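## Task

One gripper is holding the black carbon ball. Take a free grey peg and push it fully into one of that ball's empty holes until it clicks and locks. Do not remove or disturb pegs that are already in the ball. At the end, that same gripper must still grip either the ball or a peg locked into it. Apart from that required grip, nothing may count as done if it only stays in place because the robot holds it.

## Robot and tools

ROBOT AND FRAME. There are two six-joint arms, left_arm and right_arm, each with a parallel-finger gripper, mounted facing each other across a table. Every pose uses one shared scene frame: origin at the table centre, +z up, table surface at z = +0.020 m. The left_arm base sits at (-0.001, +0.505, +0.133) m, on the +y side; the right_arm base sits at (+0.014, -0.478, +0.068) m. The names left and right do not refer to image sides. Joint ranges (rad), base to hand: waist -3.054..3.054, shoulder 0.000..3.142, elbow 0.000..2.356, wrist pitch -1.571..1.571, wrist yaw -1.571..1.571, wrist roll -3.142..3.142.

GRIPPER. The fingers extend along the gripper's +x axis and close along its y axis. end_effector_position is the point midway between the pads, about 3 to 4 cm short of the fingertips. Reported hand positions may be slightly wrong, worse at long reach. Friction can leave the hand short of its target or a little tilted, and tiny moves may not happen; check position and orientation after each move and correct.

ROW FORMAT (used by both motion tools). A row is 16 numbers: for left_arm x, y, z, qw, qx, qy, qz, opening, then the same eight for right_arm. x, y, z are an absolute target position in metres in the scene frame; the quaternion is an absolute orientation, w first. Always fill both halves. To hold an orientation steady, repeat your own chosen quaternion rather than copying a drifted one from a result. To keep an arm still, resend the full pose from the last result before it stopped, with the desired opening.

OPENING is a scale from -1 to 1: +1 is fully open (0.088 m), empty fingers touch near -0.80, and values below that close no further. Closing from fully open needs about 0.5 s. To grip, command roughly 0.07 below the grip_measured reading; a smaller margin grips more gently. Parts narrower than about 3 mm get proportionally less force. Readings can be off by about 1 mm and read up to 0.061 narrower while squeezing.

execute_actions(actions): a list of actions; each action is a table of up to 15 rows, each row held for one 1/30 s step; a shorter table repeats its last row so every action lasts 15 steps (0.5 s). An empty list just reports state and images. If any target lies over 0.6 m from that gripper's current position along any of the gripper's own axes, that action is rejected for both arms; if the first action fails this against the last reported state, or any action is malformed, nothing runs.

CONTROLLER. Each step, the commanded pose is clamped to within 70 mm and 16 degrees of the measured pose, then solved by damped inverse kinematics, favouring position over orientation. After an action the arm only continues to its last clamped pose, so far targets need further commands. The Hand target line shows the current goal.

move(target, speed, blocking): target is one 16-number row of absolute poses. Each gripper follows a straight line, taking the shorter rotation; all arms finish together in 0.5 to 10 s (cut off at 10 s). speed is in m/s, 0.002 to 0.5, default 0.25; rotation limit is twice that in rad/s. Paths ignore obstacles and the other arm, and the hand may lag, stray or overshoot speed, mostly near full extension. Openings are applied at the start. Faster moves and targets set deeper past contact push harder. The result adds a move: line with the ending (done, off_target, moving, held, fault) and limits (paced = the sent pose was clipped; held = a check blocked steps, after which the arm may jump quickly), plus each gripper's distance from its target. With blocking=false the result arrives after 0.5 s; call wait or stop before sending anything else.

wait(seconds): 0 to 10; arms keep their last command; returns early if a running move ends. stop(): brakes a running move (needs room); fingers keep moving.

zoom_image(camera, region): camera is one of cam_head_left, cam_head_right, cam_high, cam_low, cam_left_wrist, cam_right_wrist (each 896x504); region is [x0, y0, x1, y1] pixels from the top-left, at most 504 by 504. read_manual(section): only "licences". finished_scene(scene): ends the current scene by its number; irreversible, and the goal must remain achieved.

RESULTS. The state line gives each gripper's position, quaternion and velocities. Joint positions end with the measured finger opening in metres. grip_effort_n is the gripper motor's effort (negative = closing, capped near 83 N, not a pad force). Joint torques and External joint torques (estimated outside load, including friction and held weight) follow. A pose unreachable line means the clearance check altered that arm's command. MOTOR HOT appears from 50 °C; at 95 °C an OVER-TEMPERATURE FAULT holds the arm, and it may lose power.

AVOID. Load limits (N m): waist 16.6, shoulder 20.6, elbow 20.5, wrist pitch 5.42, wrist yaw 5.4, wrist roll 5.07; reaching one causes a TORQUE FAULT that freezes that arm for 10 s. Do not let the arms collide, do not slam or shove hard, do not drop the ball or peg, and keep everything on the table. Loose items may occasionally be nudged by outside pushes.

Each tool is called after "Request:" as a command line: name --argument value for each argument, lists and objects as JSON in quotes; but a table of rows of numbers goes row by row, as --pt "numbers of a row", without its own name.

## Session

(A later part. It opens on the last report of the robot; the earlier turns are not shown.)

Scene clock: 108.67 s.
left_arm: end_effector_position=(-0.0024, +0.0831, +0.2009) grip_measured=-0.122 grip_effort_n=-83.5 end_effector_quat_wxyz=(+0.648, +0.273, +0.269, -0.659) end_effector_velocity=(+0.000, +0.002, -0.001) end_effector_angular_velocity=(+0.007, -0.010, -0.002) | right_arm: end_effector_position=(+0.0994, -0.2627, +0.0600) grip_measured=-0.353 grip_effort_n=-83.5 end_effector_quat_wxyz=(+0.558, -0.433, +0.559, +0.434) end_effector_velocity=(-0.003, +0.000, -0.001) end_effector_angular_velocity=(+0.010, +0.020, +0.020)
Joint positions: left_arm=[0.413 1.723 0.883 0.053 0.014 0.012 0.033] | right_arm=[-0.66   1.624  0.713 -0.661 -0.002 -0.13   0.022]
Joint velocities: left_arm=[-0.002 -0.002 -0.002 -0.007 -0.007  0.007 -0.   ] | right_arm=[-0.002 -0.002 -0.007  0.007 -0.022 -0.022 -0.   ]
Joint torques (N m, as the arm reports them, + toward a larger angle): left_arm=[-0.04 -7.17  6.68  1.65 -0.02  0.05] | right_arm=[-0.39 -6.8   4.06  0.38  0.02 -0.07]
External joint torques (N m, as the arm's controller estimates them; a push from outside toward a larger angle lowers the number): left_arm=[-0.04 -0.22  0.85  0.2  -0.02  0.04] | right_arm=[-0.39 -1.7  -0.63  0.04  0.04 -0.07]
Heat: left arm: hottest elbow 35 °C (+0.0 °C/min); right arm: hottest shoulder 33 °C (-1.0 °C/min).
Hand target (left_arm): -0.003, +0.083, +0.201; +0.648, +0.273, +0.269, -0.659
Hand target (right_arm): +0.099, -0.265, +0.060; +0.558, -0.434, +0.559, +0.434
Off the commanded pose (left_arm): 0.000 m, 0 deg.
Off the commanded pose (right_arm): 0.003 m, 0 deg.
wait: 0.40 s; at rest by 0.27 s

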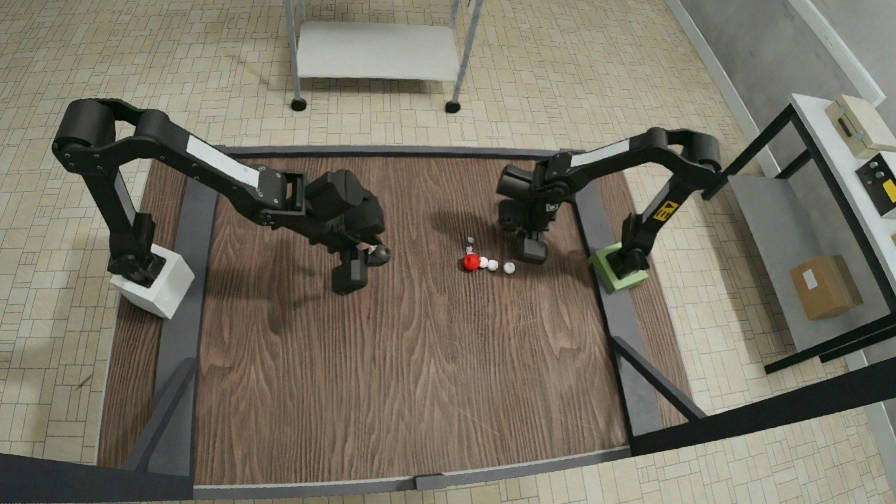

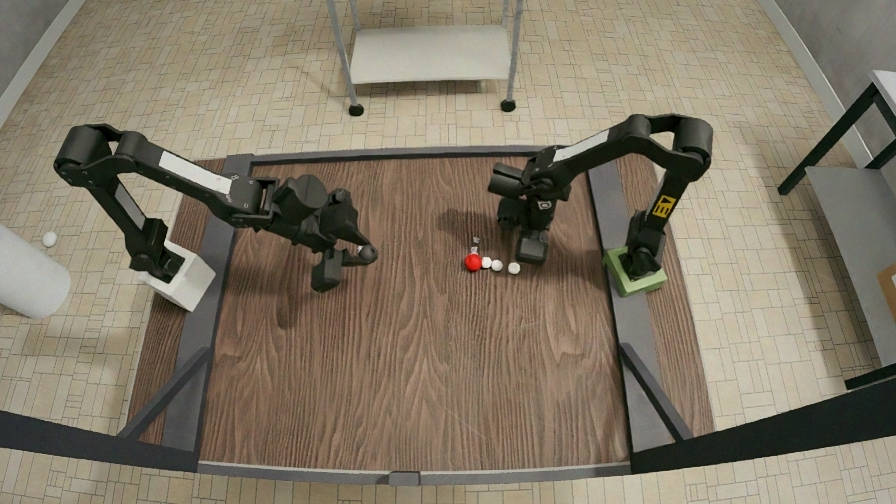

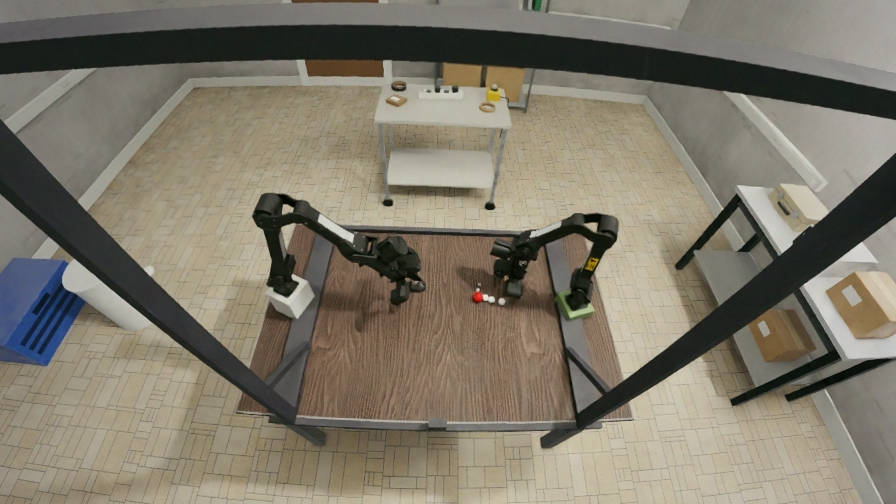

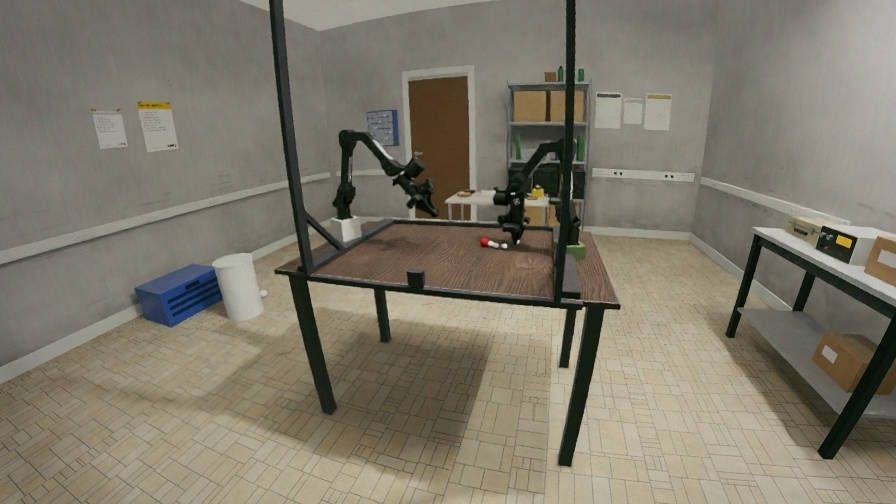

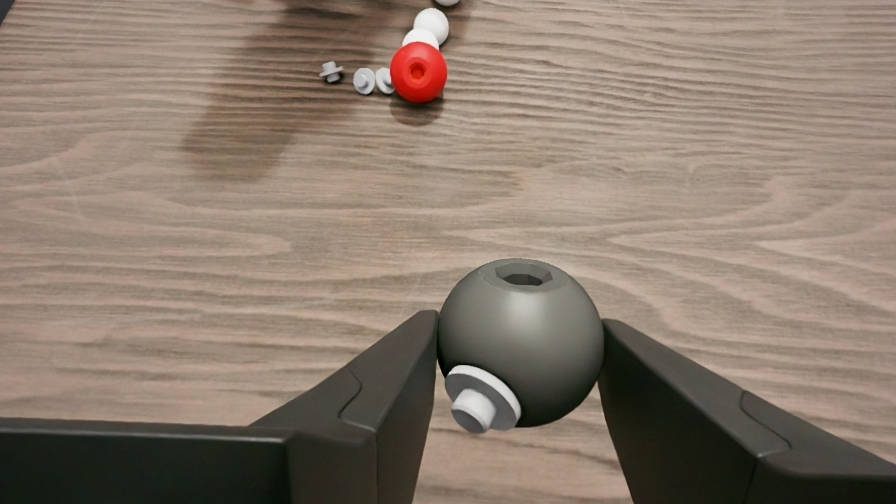

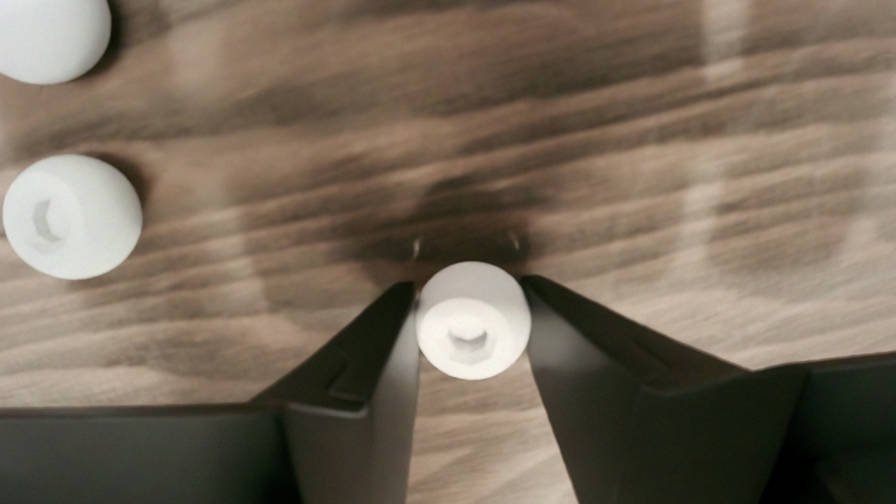

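Open, lift, then go to the pre-grasp pose.

Request:
execute_actions --actions '[[[-0.0025,0.083,0.201,0.648,0.273,0.269,-0.659,-0.19,0.1,-0.265,0.059,0.5583,-0.4339,0.5583,0.4339,-0.1],[-0.0025,0.083,0.201,0.648,0.273,0.269,-0.659,-0.19,0.1,-0.265,0.059,0.5583,-0.4339,0.5583,0.4339,-0.1],[-0.0025,0.083,0.201,0.648,0.273,0.269,-0.659,-0.19,0.1,-0.265,0.059,0.5583,-0.4339,0.5583,0.4339,-0.1],[-0.0025,0.083,0.201,0.648,0.273,0.269,-0.659,-0.19,0.1,-0.265,0.059,0.5583,-0.4339,0.5583,0.4339,-0.1],[-0.0025,0.083,0.201,0.648,0.273,0.269,-0.659,-0.19,0.1,-0.265,0.059,0.5583,-0.4339,0.5583,0.4339,-0.1],[-0.0025,0.083,0.201,0.648,0.273,0.269,-0.659,-0.19,0.1,-0.265,0.061,0.5583,-0.4339,0.5583,0.4339,-0.1],[-0.0025,0.083,0.201,0.648,0.273,0.269,-0.659,-0.19,0.1,-0.265,0.064,0.5583,-0.4339,0.5583,0.4339,-0.1],[-0.0025,0.083,0.201,0.648,0.273,0.269,-0.659,-0.19,0.1,-0.265,0.068,0.5583,-0.4339,0.5583,0.4339,-0.1],[-0.0025,0.083,0.201,0.648,0.273,0.269,-0.659,-0.19,0.1,-0.264,0.073,0.5583,-0.4339,0.5583,0.4339,-0.1],[-0.0025,0.083,0.201,0.648,0.273,0.269,-0.659,-0.19,0.1,-0.263,0.078,0.5583,-0.4339,0.5583,0.4339,-0.1],[-0.0025,0.083,0.201,0.648,0.273,0.269,-0.659,-0.19,0.1,-0.262,0.083,0.5583,-0.4339,0.5583,0.4339,-0.1],[-0.0025,0.083,0.201,0.648,0.273,0.269,-0.659,-0.19,0.1,-0.261,0.088,0.5583,-0.4339,0.5583,0.4339,-0.1],[-0.0025,0.083,0.201,0.648,0.273,0.269,-0.659,-0.19,0.1,-0.260,0.093,0.5583,-0.4339,0.5583,0.4339,-0.1],[-0.0025,0.083,0.201,0.648,0.273,0.269,-0.659,-0.19,0.1,-0.259,0.097,0.5583,-0.4339,0.5583,0.4339,-0.1],[-0.0025,0.083,0.201,0.648,0.273,0.269,-0.659,-0.19,0.1,-0.258,0.100,0.5583,-0.4339,0.5583,0.4339,-0.1]]]'

Request:
wait --seconds 0.2

Request:
move --target '[-0.0025,0.083,0.201,0.648,0.273,0.269,-0.659,-0.19,0.1268,-0.2039,0.0866,0.5375,-0.2931,0.2063,0.7634,-0.54]' --speed 0.35

Scene clock: 120.67 s.
left_arm: end_effector_position=(-0.0024, +0.0831, +0.2009) grip_measured=-0.122 grip_effort_n=-83.5 end_effector_quat_wxyz=(+0.648, +0.273, +0.269, -0.659) end_effector_velocity=(+0.000, +0.002, -0.001) end_effector_angular_velocity=(+0.007, -0.010, -0.002) | right_arm: end_effector_position=(+0.0992, -0.2641, +0.0827) grip_measured=-0.106 grip_effort_n=13.7 end_effector_quat_wxyz=(+0.554, -0.436, +0.563, +0.432) end_effector_velocity=(+0.013, +0.052, +0.133) end_effector_angular_velocity=(+0.119, -0.024, +0.024)
Joint positions: left_arm=[0.413 1.723 0.883 0.053 0.014 0.012 0.033] | right_arm=[-0.661  1.57   0.767 -0.783 -0.002 -0.131  0.034]
Joint velocities: left_arm=[-0.002 -0.002 -0.002 -0.007 -0.007  0.007 -0.   ] | right_arm=[ 0.017 -0.217  0.408 -0.505 -0.022 -0.007  0.001]
Joint torques (N m, as the arm reports them, + toward a larger angle): left_arm=[ 0.02 -7.11  6.76  1.63 -0.04  0.05] | right_arm=[ 0.38 -6.65  6.32  0.21  0.01  0.16]
External joint torques (N m, as the arm's controller estimates them; a push from outside toward a larger angle lowers the number): left_arm=[ 0.01 -0.18  0.96  0.19 -0.04  0.04] | right_arm=[ 0.34 -1.83  1.41 -0.1   0.04  0.16]
Heat: left arm: hottest shoulder 35 °C (-1.0 °C/min); right arm: hottest shoulder 33 °C (-2.0 °C/min).
Hand target (left_arm): -0.003, +0.083, +0.201; +0.648, +0.273, +0.269, -0.659
Hand target (right_arm): +0.100, -0.258, +0.099; +0.559, -0.433, +0.558, +0.434
Off the commanded pose (left_arm): 0.000 m, 0 deg.
Off the commanded pose (right_arm): 0.018 m, 1 deg.

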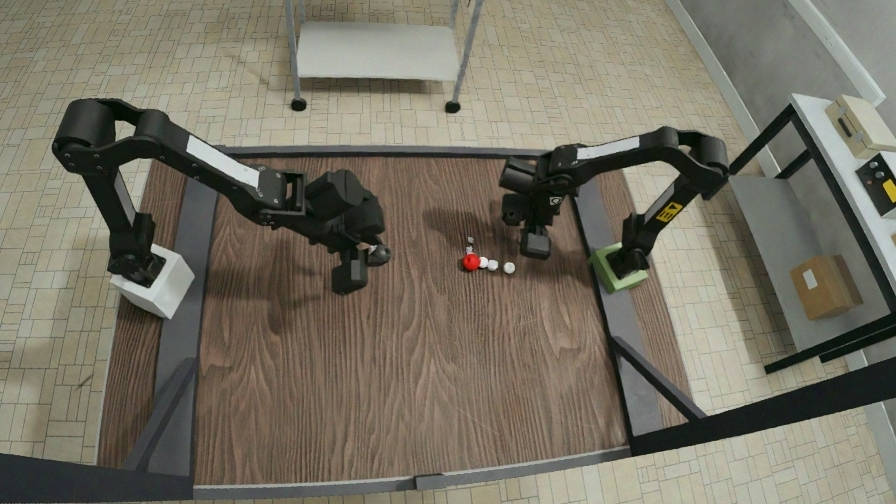

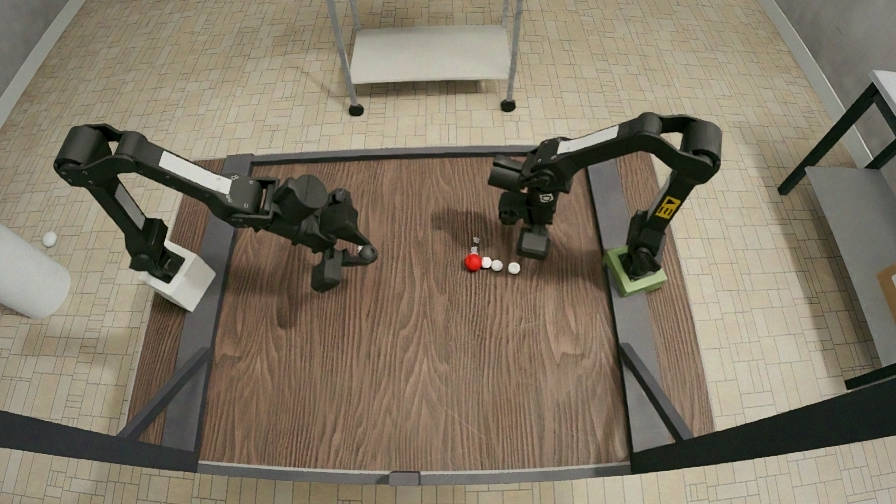

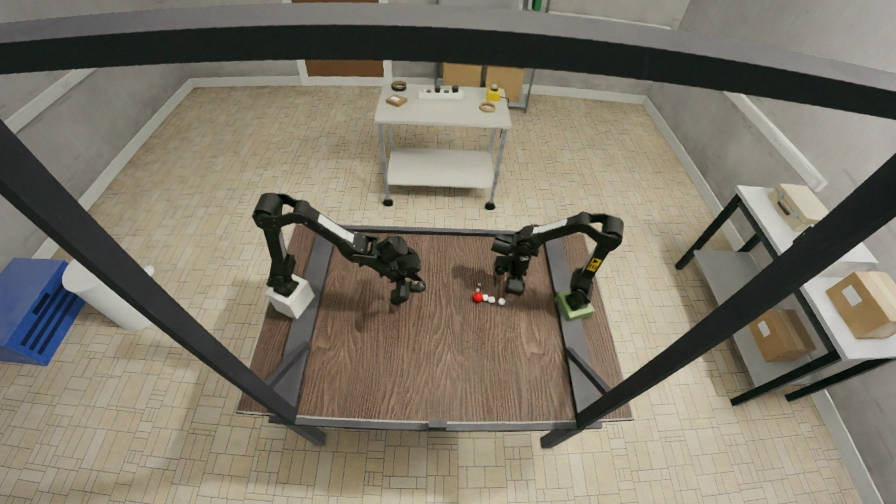

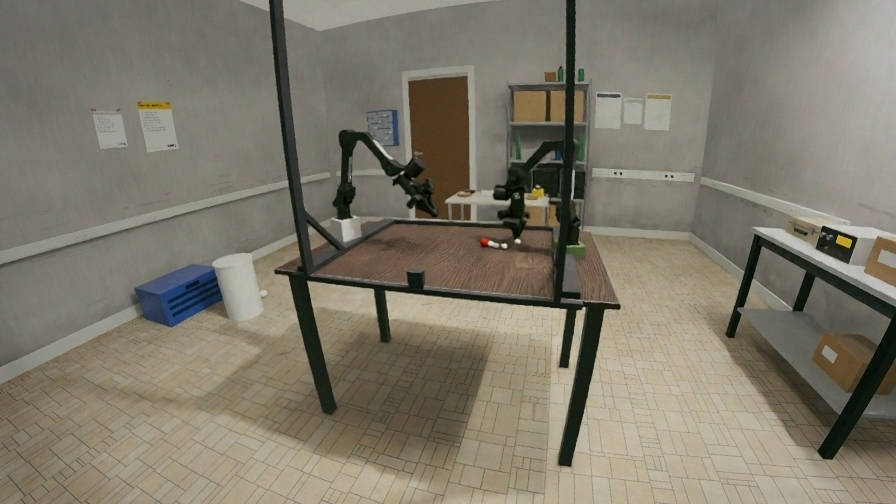

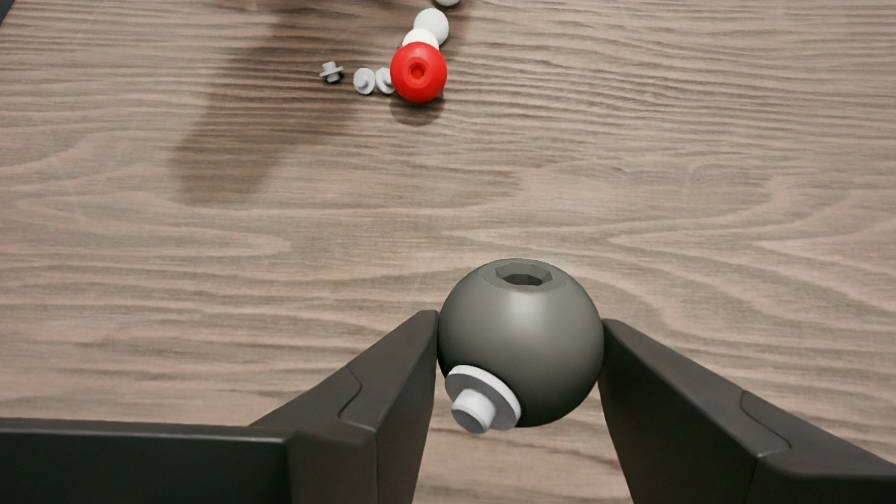

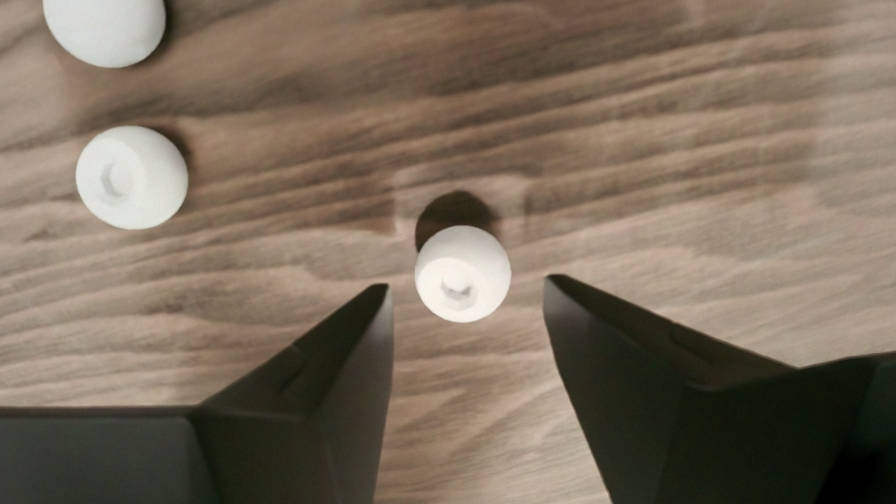

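Scene clock: 120.87 s.
left_arm: end_effector_position=(-0.0024, +0.0831, +0.2009) grip_measured=-0.122 grip_effort_n=-83.5 end_effector_quat_wxyz=(+0.648, +0.273, +0.269, -0.659) end_effector_velocity=(+0.000, +0.003, -0.003) end_effector_angular_velocity=(+0.012, -0.010, -0.002) | right_arm: end_effector_position=(+0.1001, -0.2595, +0.0951) grip_measured=-0.103 grip_effort_n=13.7 end_effector_quat_wxyz=(+0.557, -0.434, +0.560, +0.434) end_effector_velocity=(-0.009, -0.018, +0.003) end_effector_angular_velocity=(-0.086, +0.042, +0.024)
Joint positions: left_arm=[0.413 1.723 0.883 0.053 0.014 0.012 0.033] | right_arm=[-0.658  1.55   0.805 -0.829 -0.002 -0.128  0.034]
Joint velocities: left_arm=[-0.002 -0.002 -0.007 -0.007 -0.007  0.007 -0.   ] | right_arm=[ 0.002 -0.002  0.012 -0.11  -0.007 -0.022  0.   ]
Joint torques (N m, as the arm reports them, + toward a larger angle): left_arm=[-0.01 -7.16  6.65  1.65 -0.02  0.03] | right_arm=[ 0.4  -6.4   6.57  0.15  0.01  0.09]
External joint torques (N m, as the arm's controller estimates them; a push from outside toward a larger angle lowers the number): left_arm=[ 0.02 -0.26  0.89  0.22 -0.02  0.02] | right_arm=[ 0.41 -1.51  1.53 -0.14  0.02  0.09]
Heat: left arm: hottest shoulder 35 °C (-1.0 °C/min); right arm: hottest shoulder 33 °C (-2.0 °C/min).
Hand target (left_arm): -0.003, +0.083, +0.201; +0.648, +0.273, +0.269, -0.659
Hand target (right_arm): +0.100, -0.258, +0.099; +0.559, -0.433, +0.558, +0.434
Off the commanded pose (left_arm): 0.000 m, 0 deg.
Off the commanded pose (right_arm): 0.005 m, 0 deg.
wait: 0.20 s; no rest

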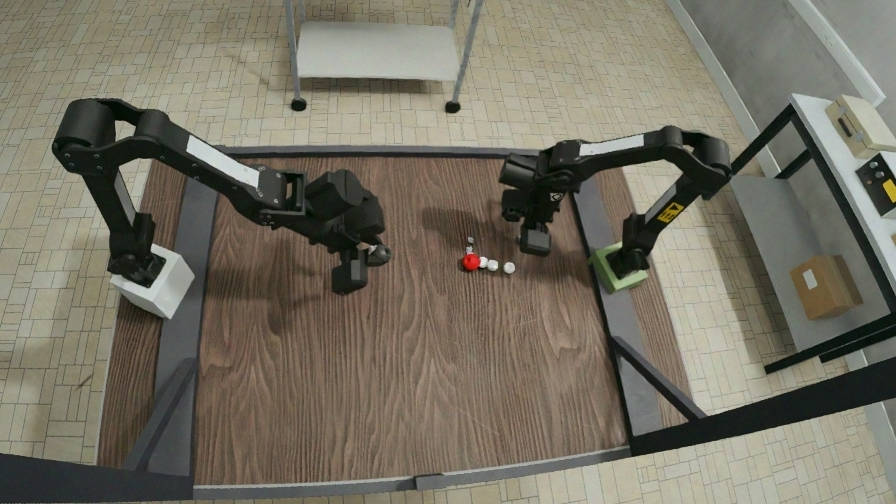

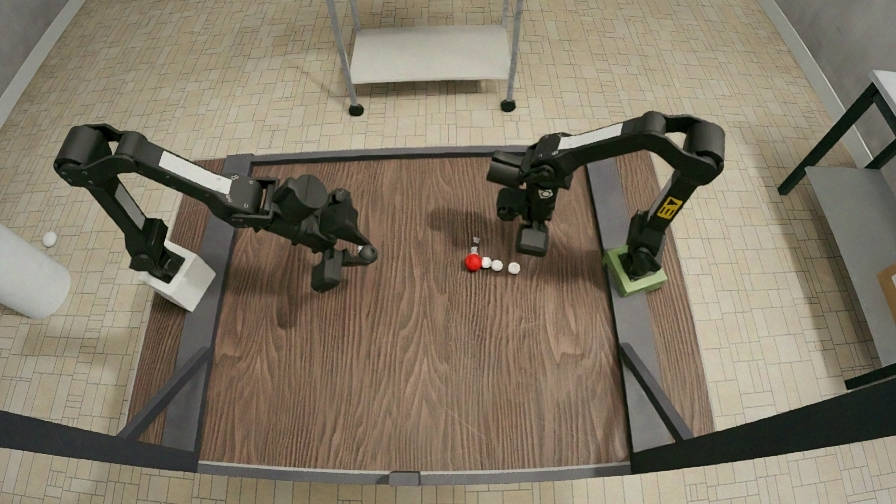

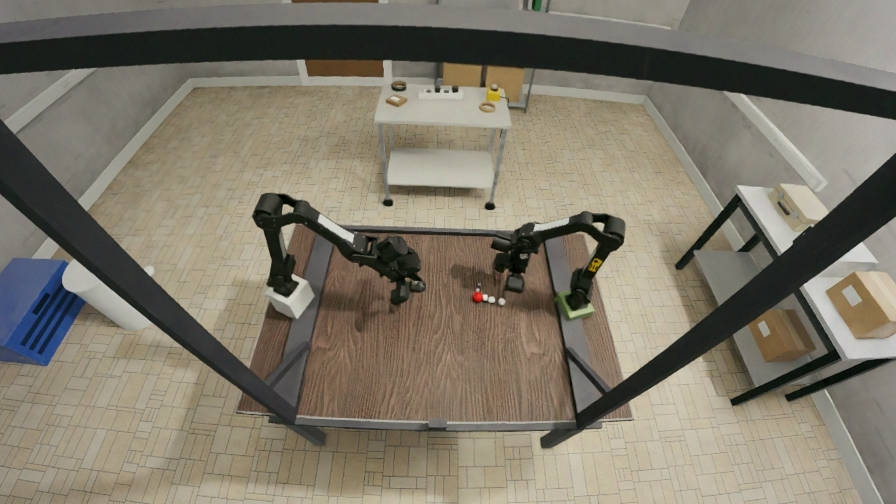

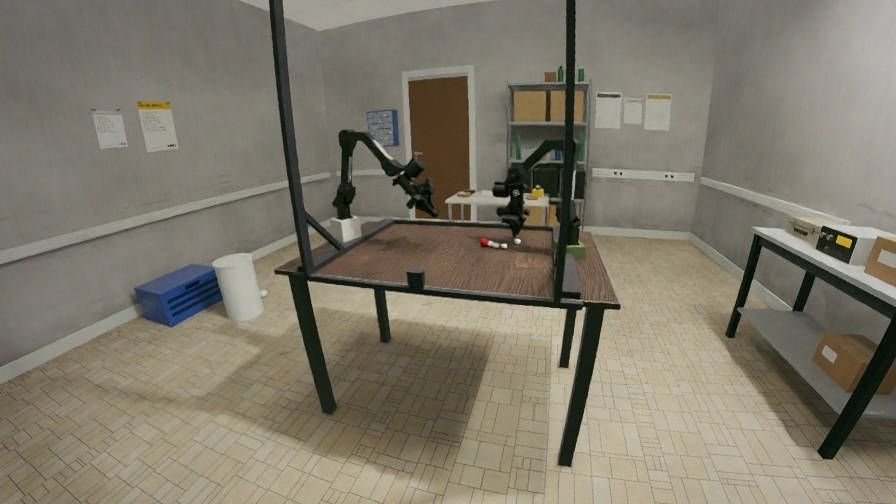

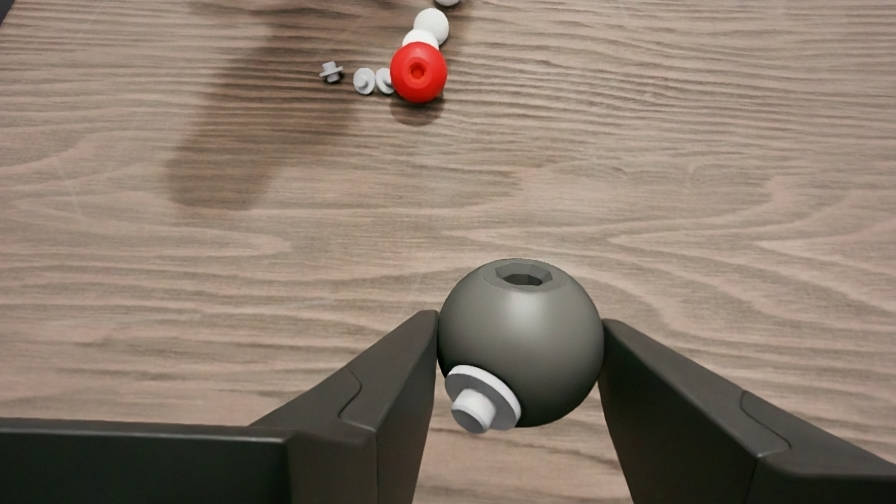

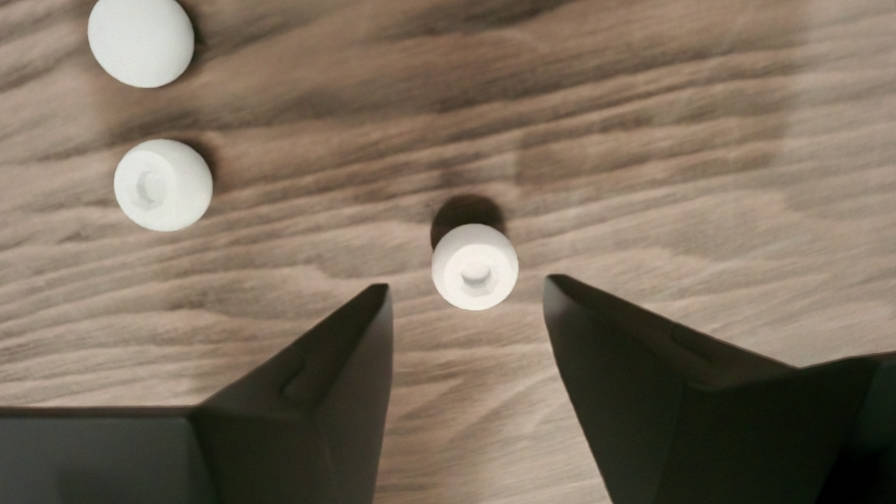

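Scene clock: 122.87 s.
left_arm: end_effector_position=(-0.0024, +0.0831, +0.2009) grip_measured=-0.122 grip_effort_n=-83.5 end_effector_quat_wxyz=(+0.648, +0.273, +0.269, -0.659) end_effector_velocity=(+0.000, -0.001, +0.001) end_effector_angular_velocity=(-0.007, -0.010, -0.002) | right_arm: end_effector_position=(+0.1280, -0.2001, +0.0898) grip_measured=-0.537 grip_effort_n=-17.0 end_effector_quat_wxyz=(+0.539, -0.290, +0.202, +0.764) end_effector_velocity=(-0.002, +0.000, -0.000) end_effector_angular_velocity=(+0.016, +0.001, +0.023)
Joint positions: left_arm=[0.413 1.723 0.883 0.053 0.014 0.012 0.033] | right_arm=[-1.005  1.595  0.522  0.004 -0.715 -0.88   0.013]
Joint velocities: left_arm=[-0.002 -0.002 -0.002  0.007 -0.007  0.007 -0.   ] | right_arm=[-0.002  0.007 -0.002  0.007 -0.022 -0.022  0.   ]
Joint torques (N m, as the arm reports them, + toward a larger angle): left_arm=[-0.06 -7.16  6.75  1.67 -0.03  0.03] | right_arm=[-0.58 -4.83  4.11  1.07 -0.53 -0.07]
External joint torques (N m, as the arm's controller estimates them; a push from outside toward a larger angle lowers the number): left_arm=[-0.04 -0.17  0.9   0.21 -0.04  0.02] | right_arm=[-0.61  0.16 -0.72  0.03 -0.08 -0.08]
Heat: left arm: hottest shoulder 35 °C (-1.0 °C/min); right arm: hottest shoulder 33 °C (-2.0 °C/min).
Hand target (left_arm): -0.003, +0.083, +0.201; +0.648, +0.273, +0.269, -0.659
Hand target (right_arm): +0.126, -0.203, +0.086; +0.536, -0.289, +0.208, +0.765
Off the commanded pose (left_arm): 0.000 m, 0 deg.
Off the commanded pose (right_arm): 0.005 m, 1 deg.
move: done

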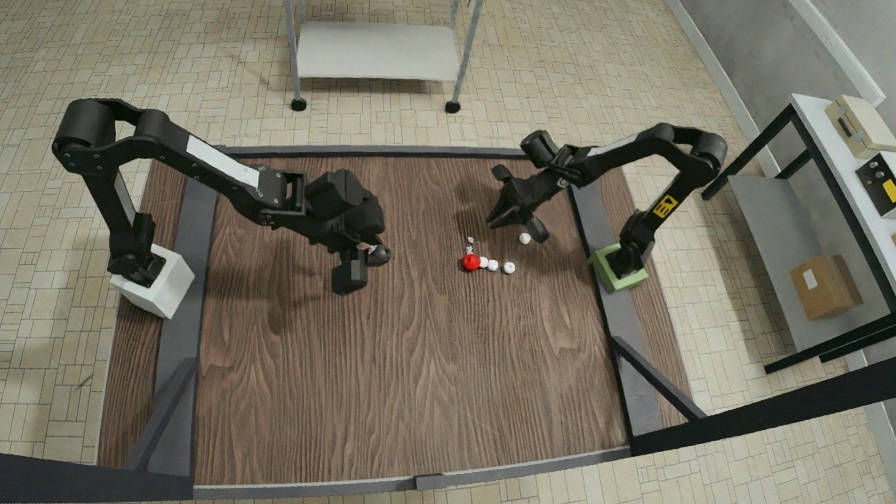

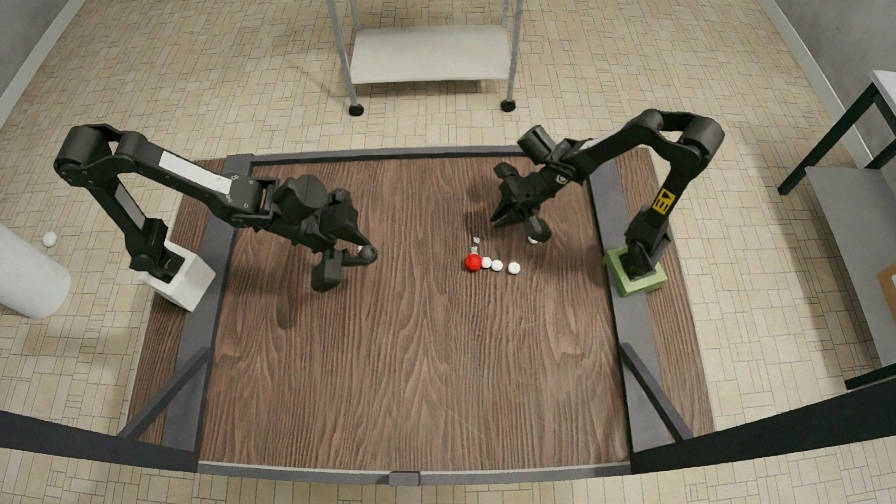

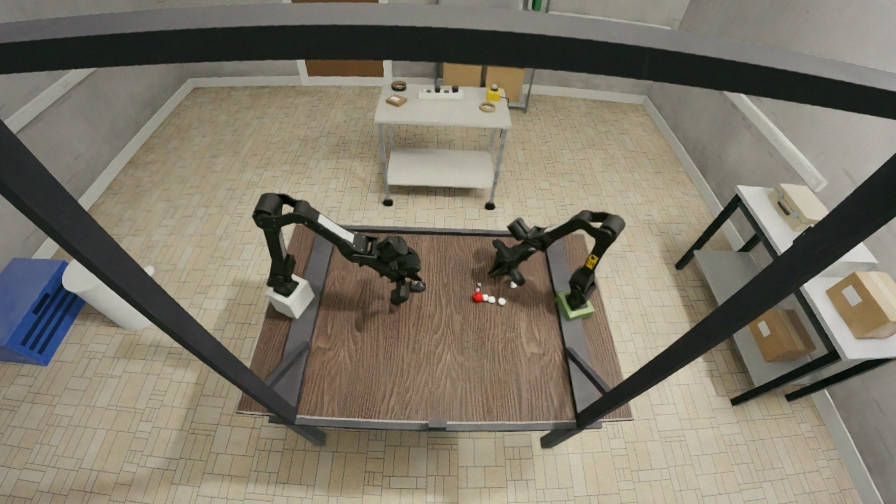

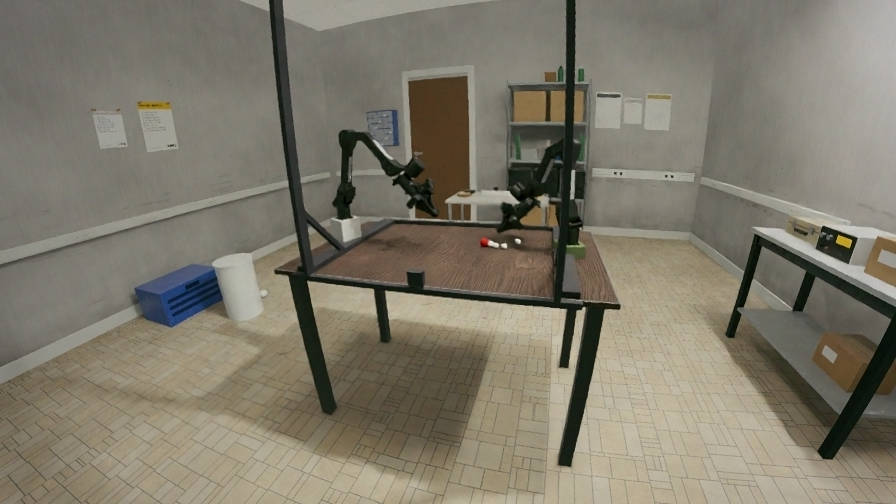

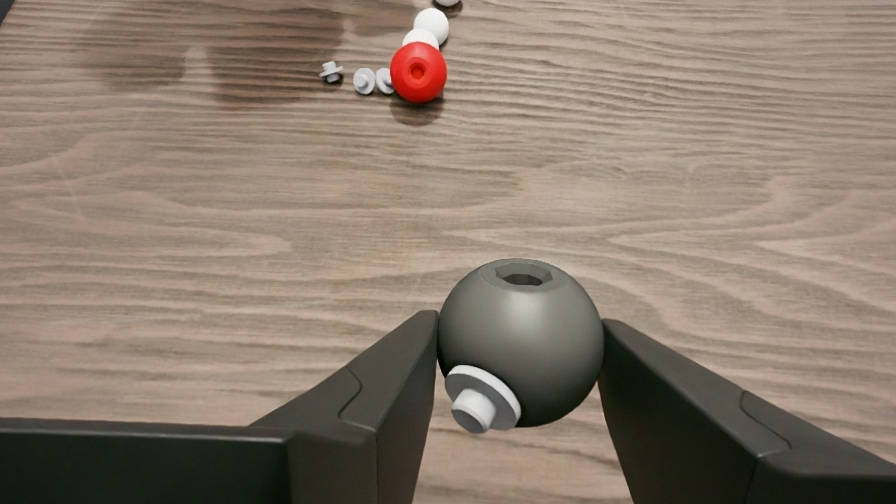

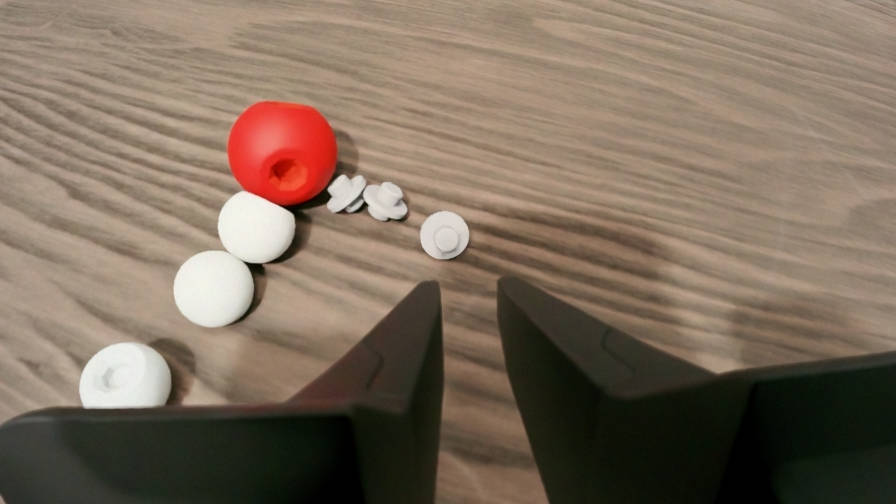

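Request:
zoom_image --camera "cam_right_wrist" --region '[400, 190, 540, 320]'

Region (400, 190, 540, 320) of cam_right_wrist's 896x504 image, scaled by 3.600, with more detail than that image has; it fills the top 468 rows of this view, and the rest is white.

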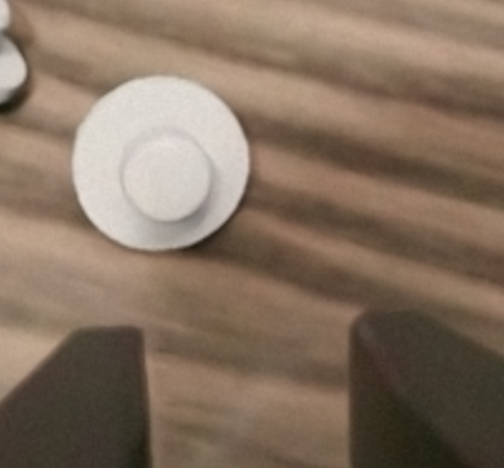

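Request:
move --target '[-0.0025,0.083,0.201,0.648,0.273,0.269,-0.659,-0.19,0.1172,-0.1805,0.0665,0.5203,-0.3038,0.2049,0.7713,-0.54]' --speed 0.08

Request:
zoom_image --camera "cam_right_wrist" --region '[400, 190, 540, 320]'

Scene clock: 134.07 s.
left_arm: end_effector_position=(-0.0024, +0.0831, +0.2009) grip_measured=-0.122 grip_effort_n=-83.5 end_effector_quat_wxyz=(+0.648, +0.273, +0.269, -0.659) end_effector_velocity=(-0.002, +0.001, -0.001) end_effector_angular_velocity=(-0.002, +0.010, -0.002) | right_arm: end_effector_position=(+0.1168, -0.1828, +0.0676) grip_measured=-0.537 grip_effort_n=-16.5 end_effector_quat_wxyz=(+0.521, -0.304, +0.204, +0.771) end_effector_velocity=(-0.001, +0.002, +0.001) end_effector_angular_velocity=(+0.008, +0.006, +0.001)
Joint positions: left_arm=[0.413 1.723 0.883 0.053 0.014 0.012 0.033] | right_arm=[-0.922  1.716  0.538  0.118 -0.675 -0.843  0.013]
Joint velocities: left_arm=[-0.002 -0.002 -0.007  0.007  0.007 -0.007 -0.   ] | right_arm=[ 0.002  0.002  0.002  0.007 -0.007  0.007  0.   ]
Joint torques (N m, as the arm reports them, + toward a larger angle): left_arm=[ 0.   -7.13  6.66  1.64 -0.04  0.02] | right_arm=[ 0.14 -5.13  5.76  1.08 -0.28  0.15]
External joint torques (N m, as the arm's controller estimates them; a push from outside toward a larger angle lowers the number): left_arm=[ 0.05 -0.23  0.86  0.19 -0.05  0.02] | right_arm=[0.17 0.37 1.37 0.02 0.14 0.15]
Heat: left arm: hottest shoulder 35 °C (-1.0 °C/min); right arm: hottest shoulder 32 °C (-3.0 °C/min).
Hand target (left_arm): -0.003, +0.083, +0.201; +0.648, +0.273, +0.269, -0.659
Hand target (right_arm): +0.117, -0.181, +0.066; +0.520, -0.305, +0.205, +0.771
Off the commanded pose (left_arm): 0.000 m, 0 deg.
Off the commanded pose (right_arm): 0.003 m, 0 deg.
move: done

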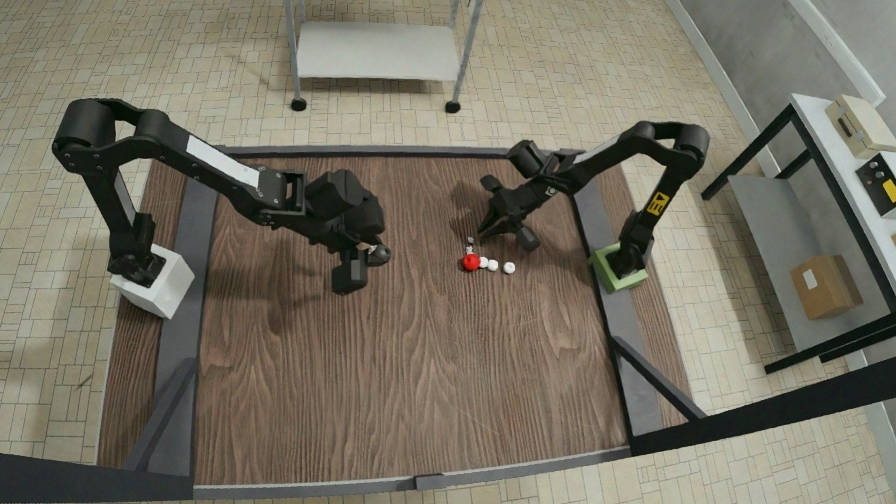

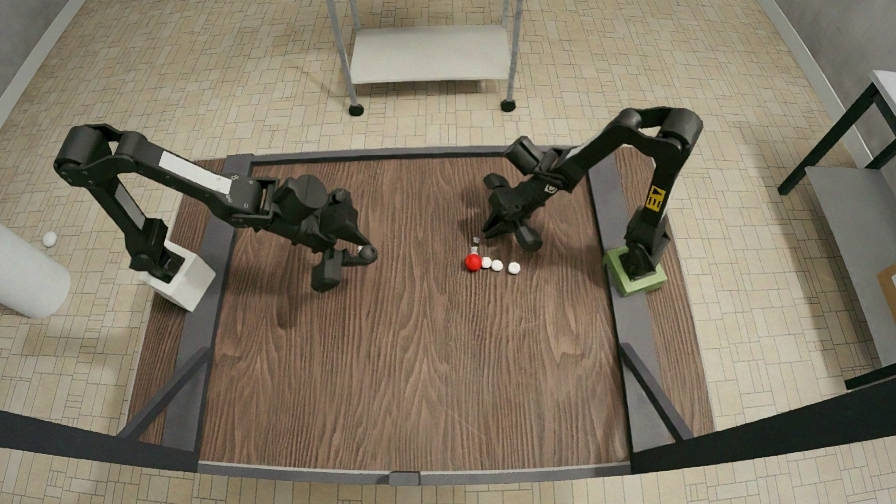

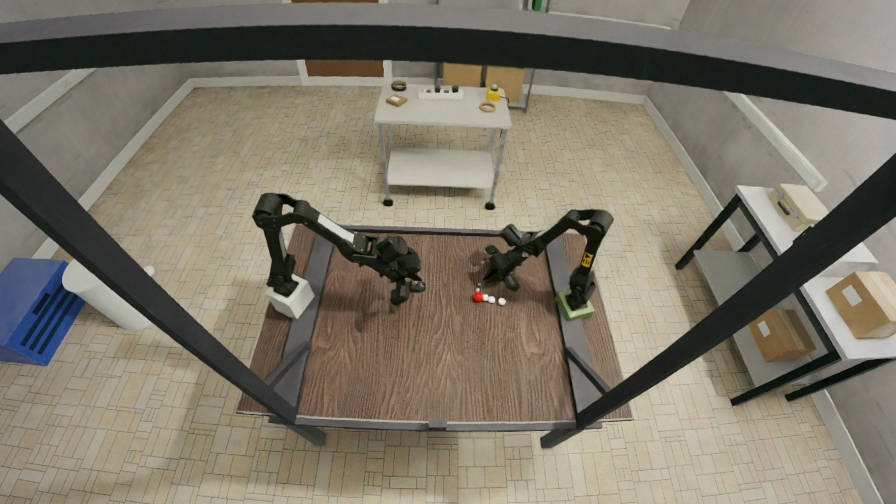

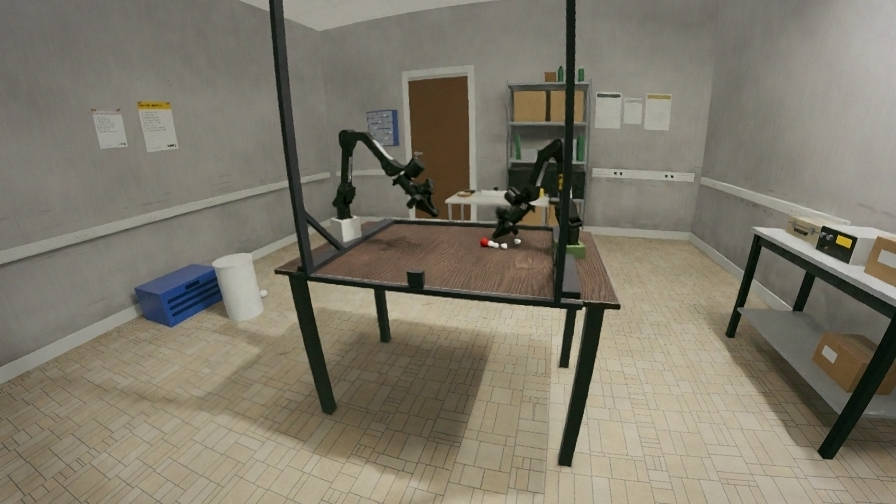

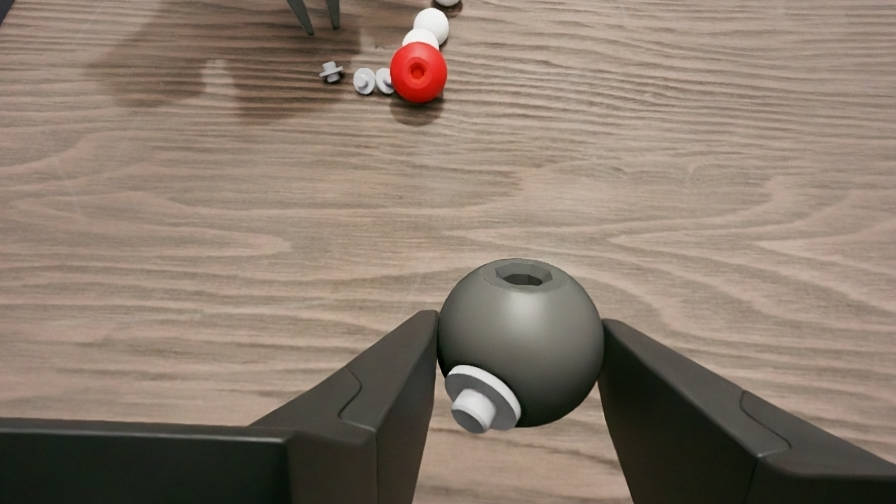

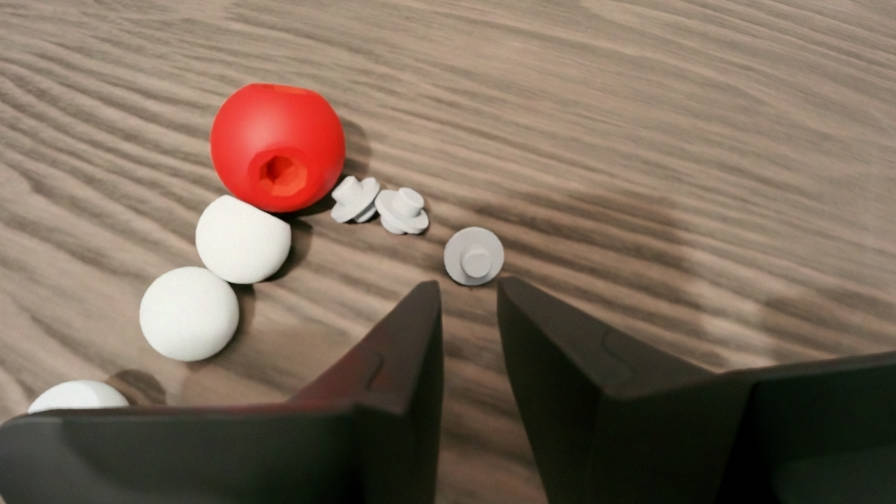

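Region (400, 190, 540, 320) of cam_right_wrist's 896x504 image, scaled by 3.600, with more detail than that image has; it fills the top 468 rows of this view, and the rest is white.

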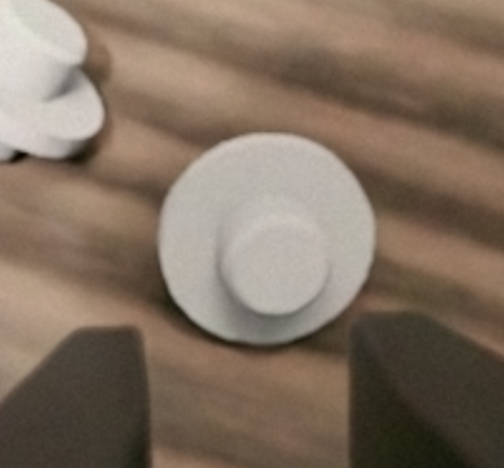

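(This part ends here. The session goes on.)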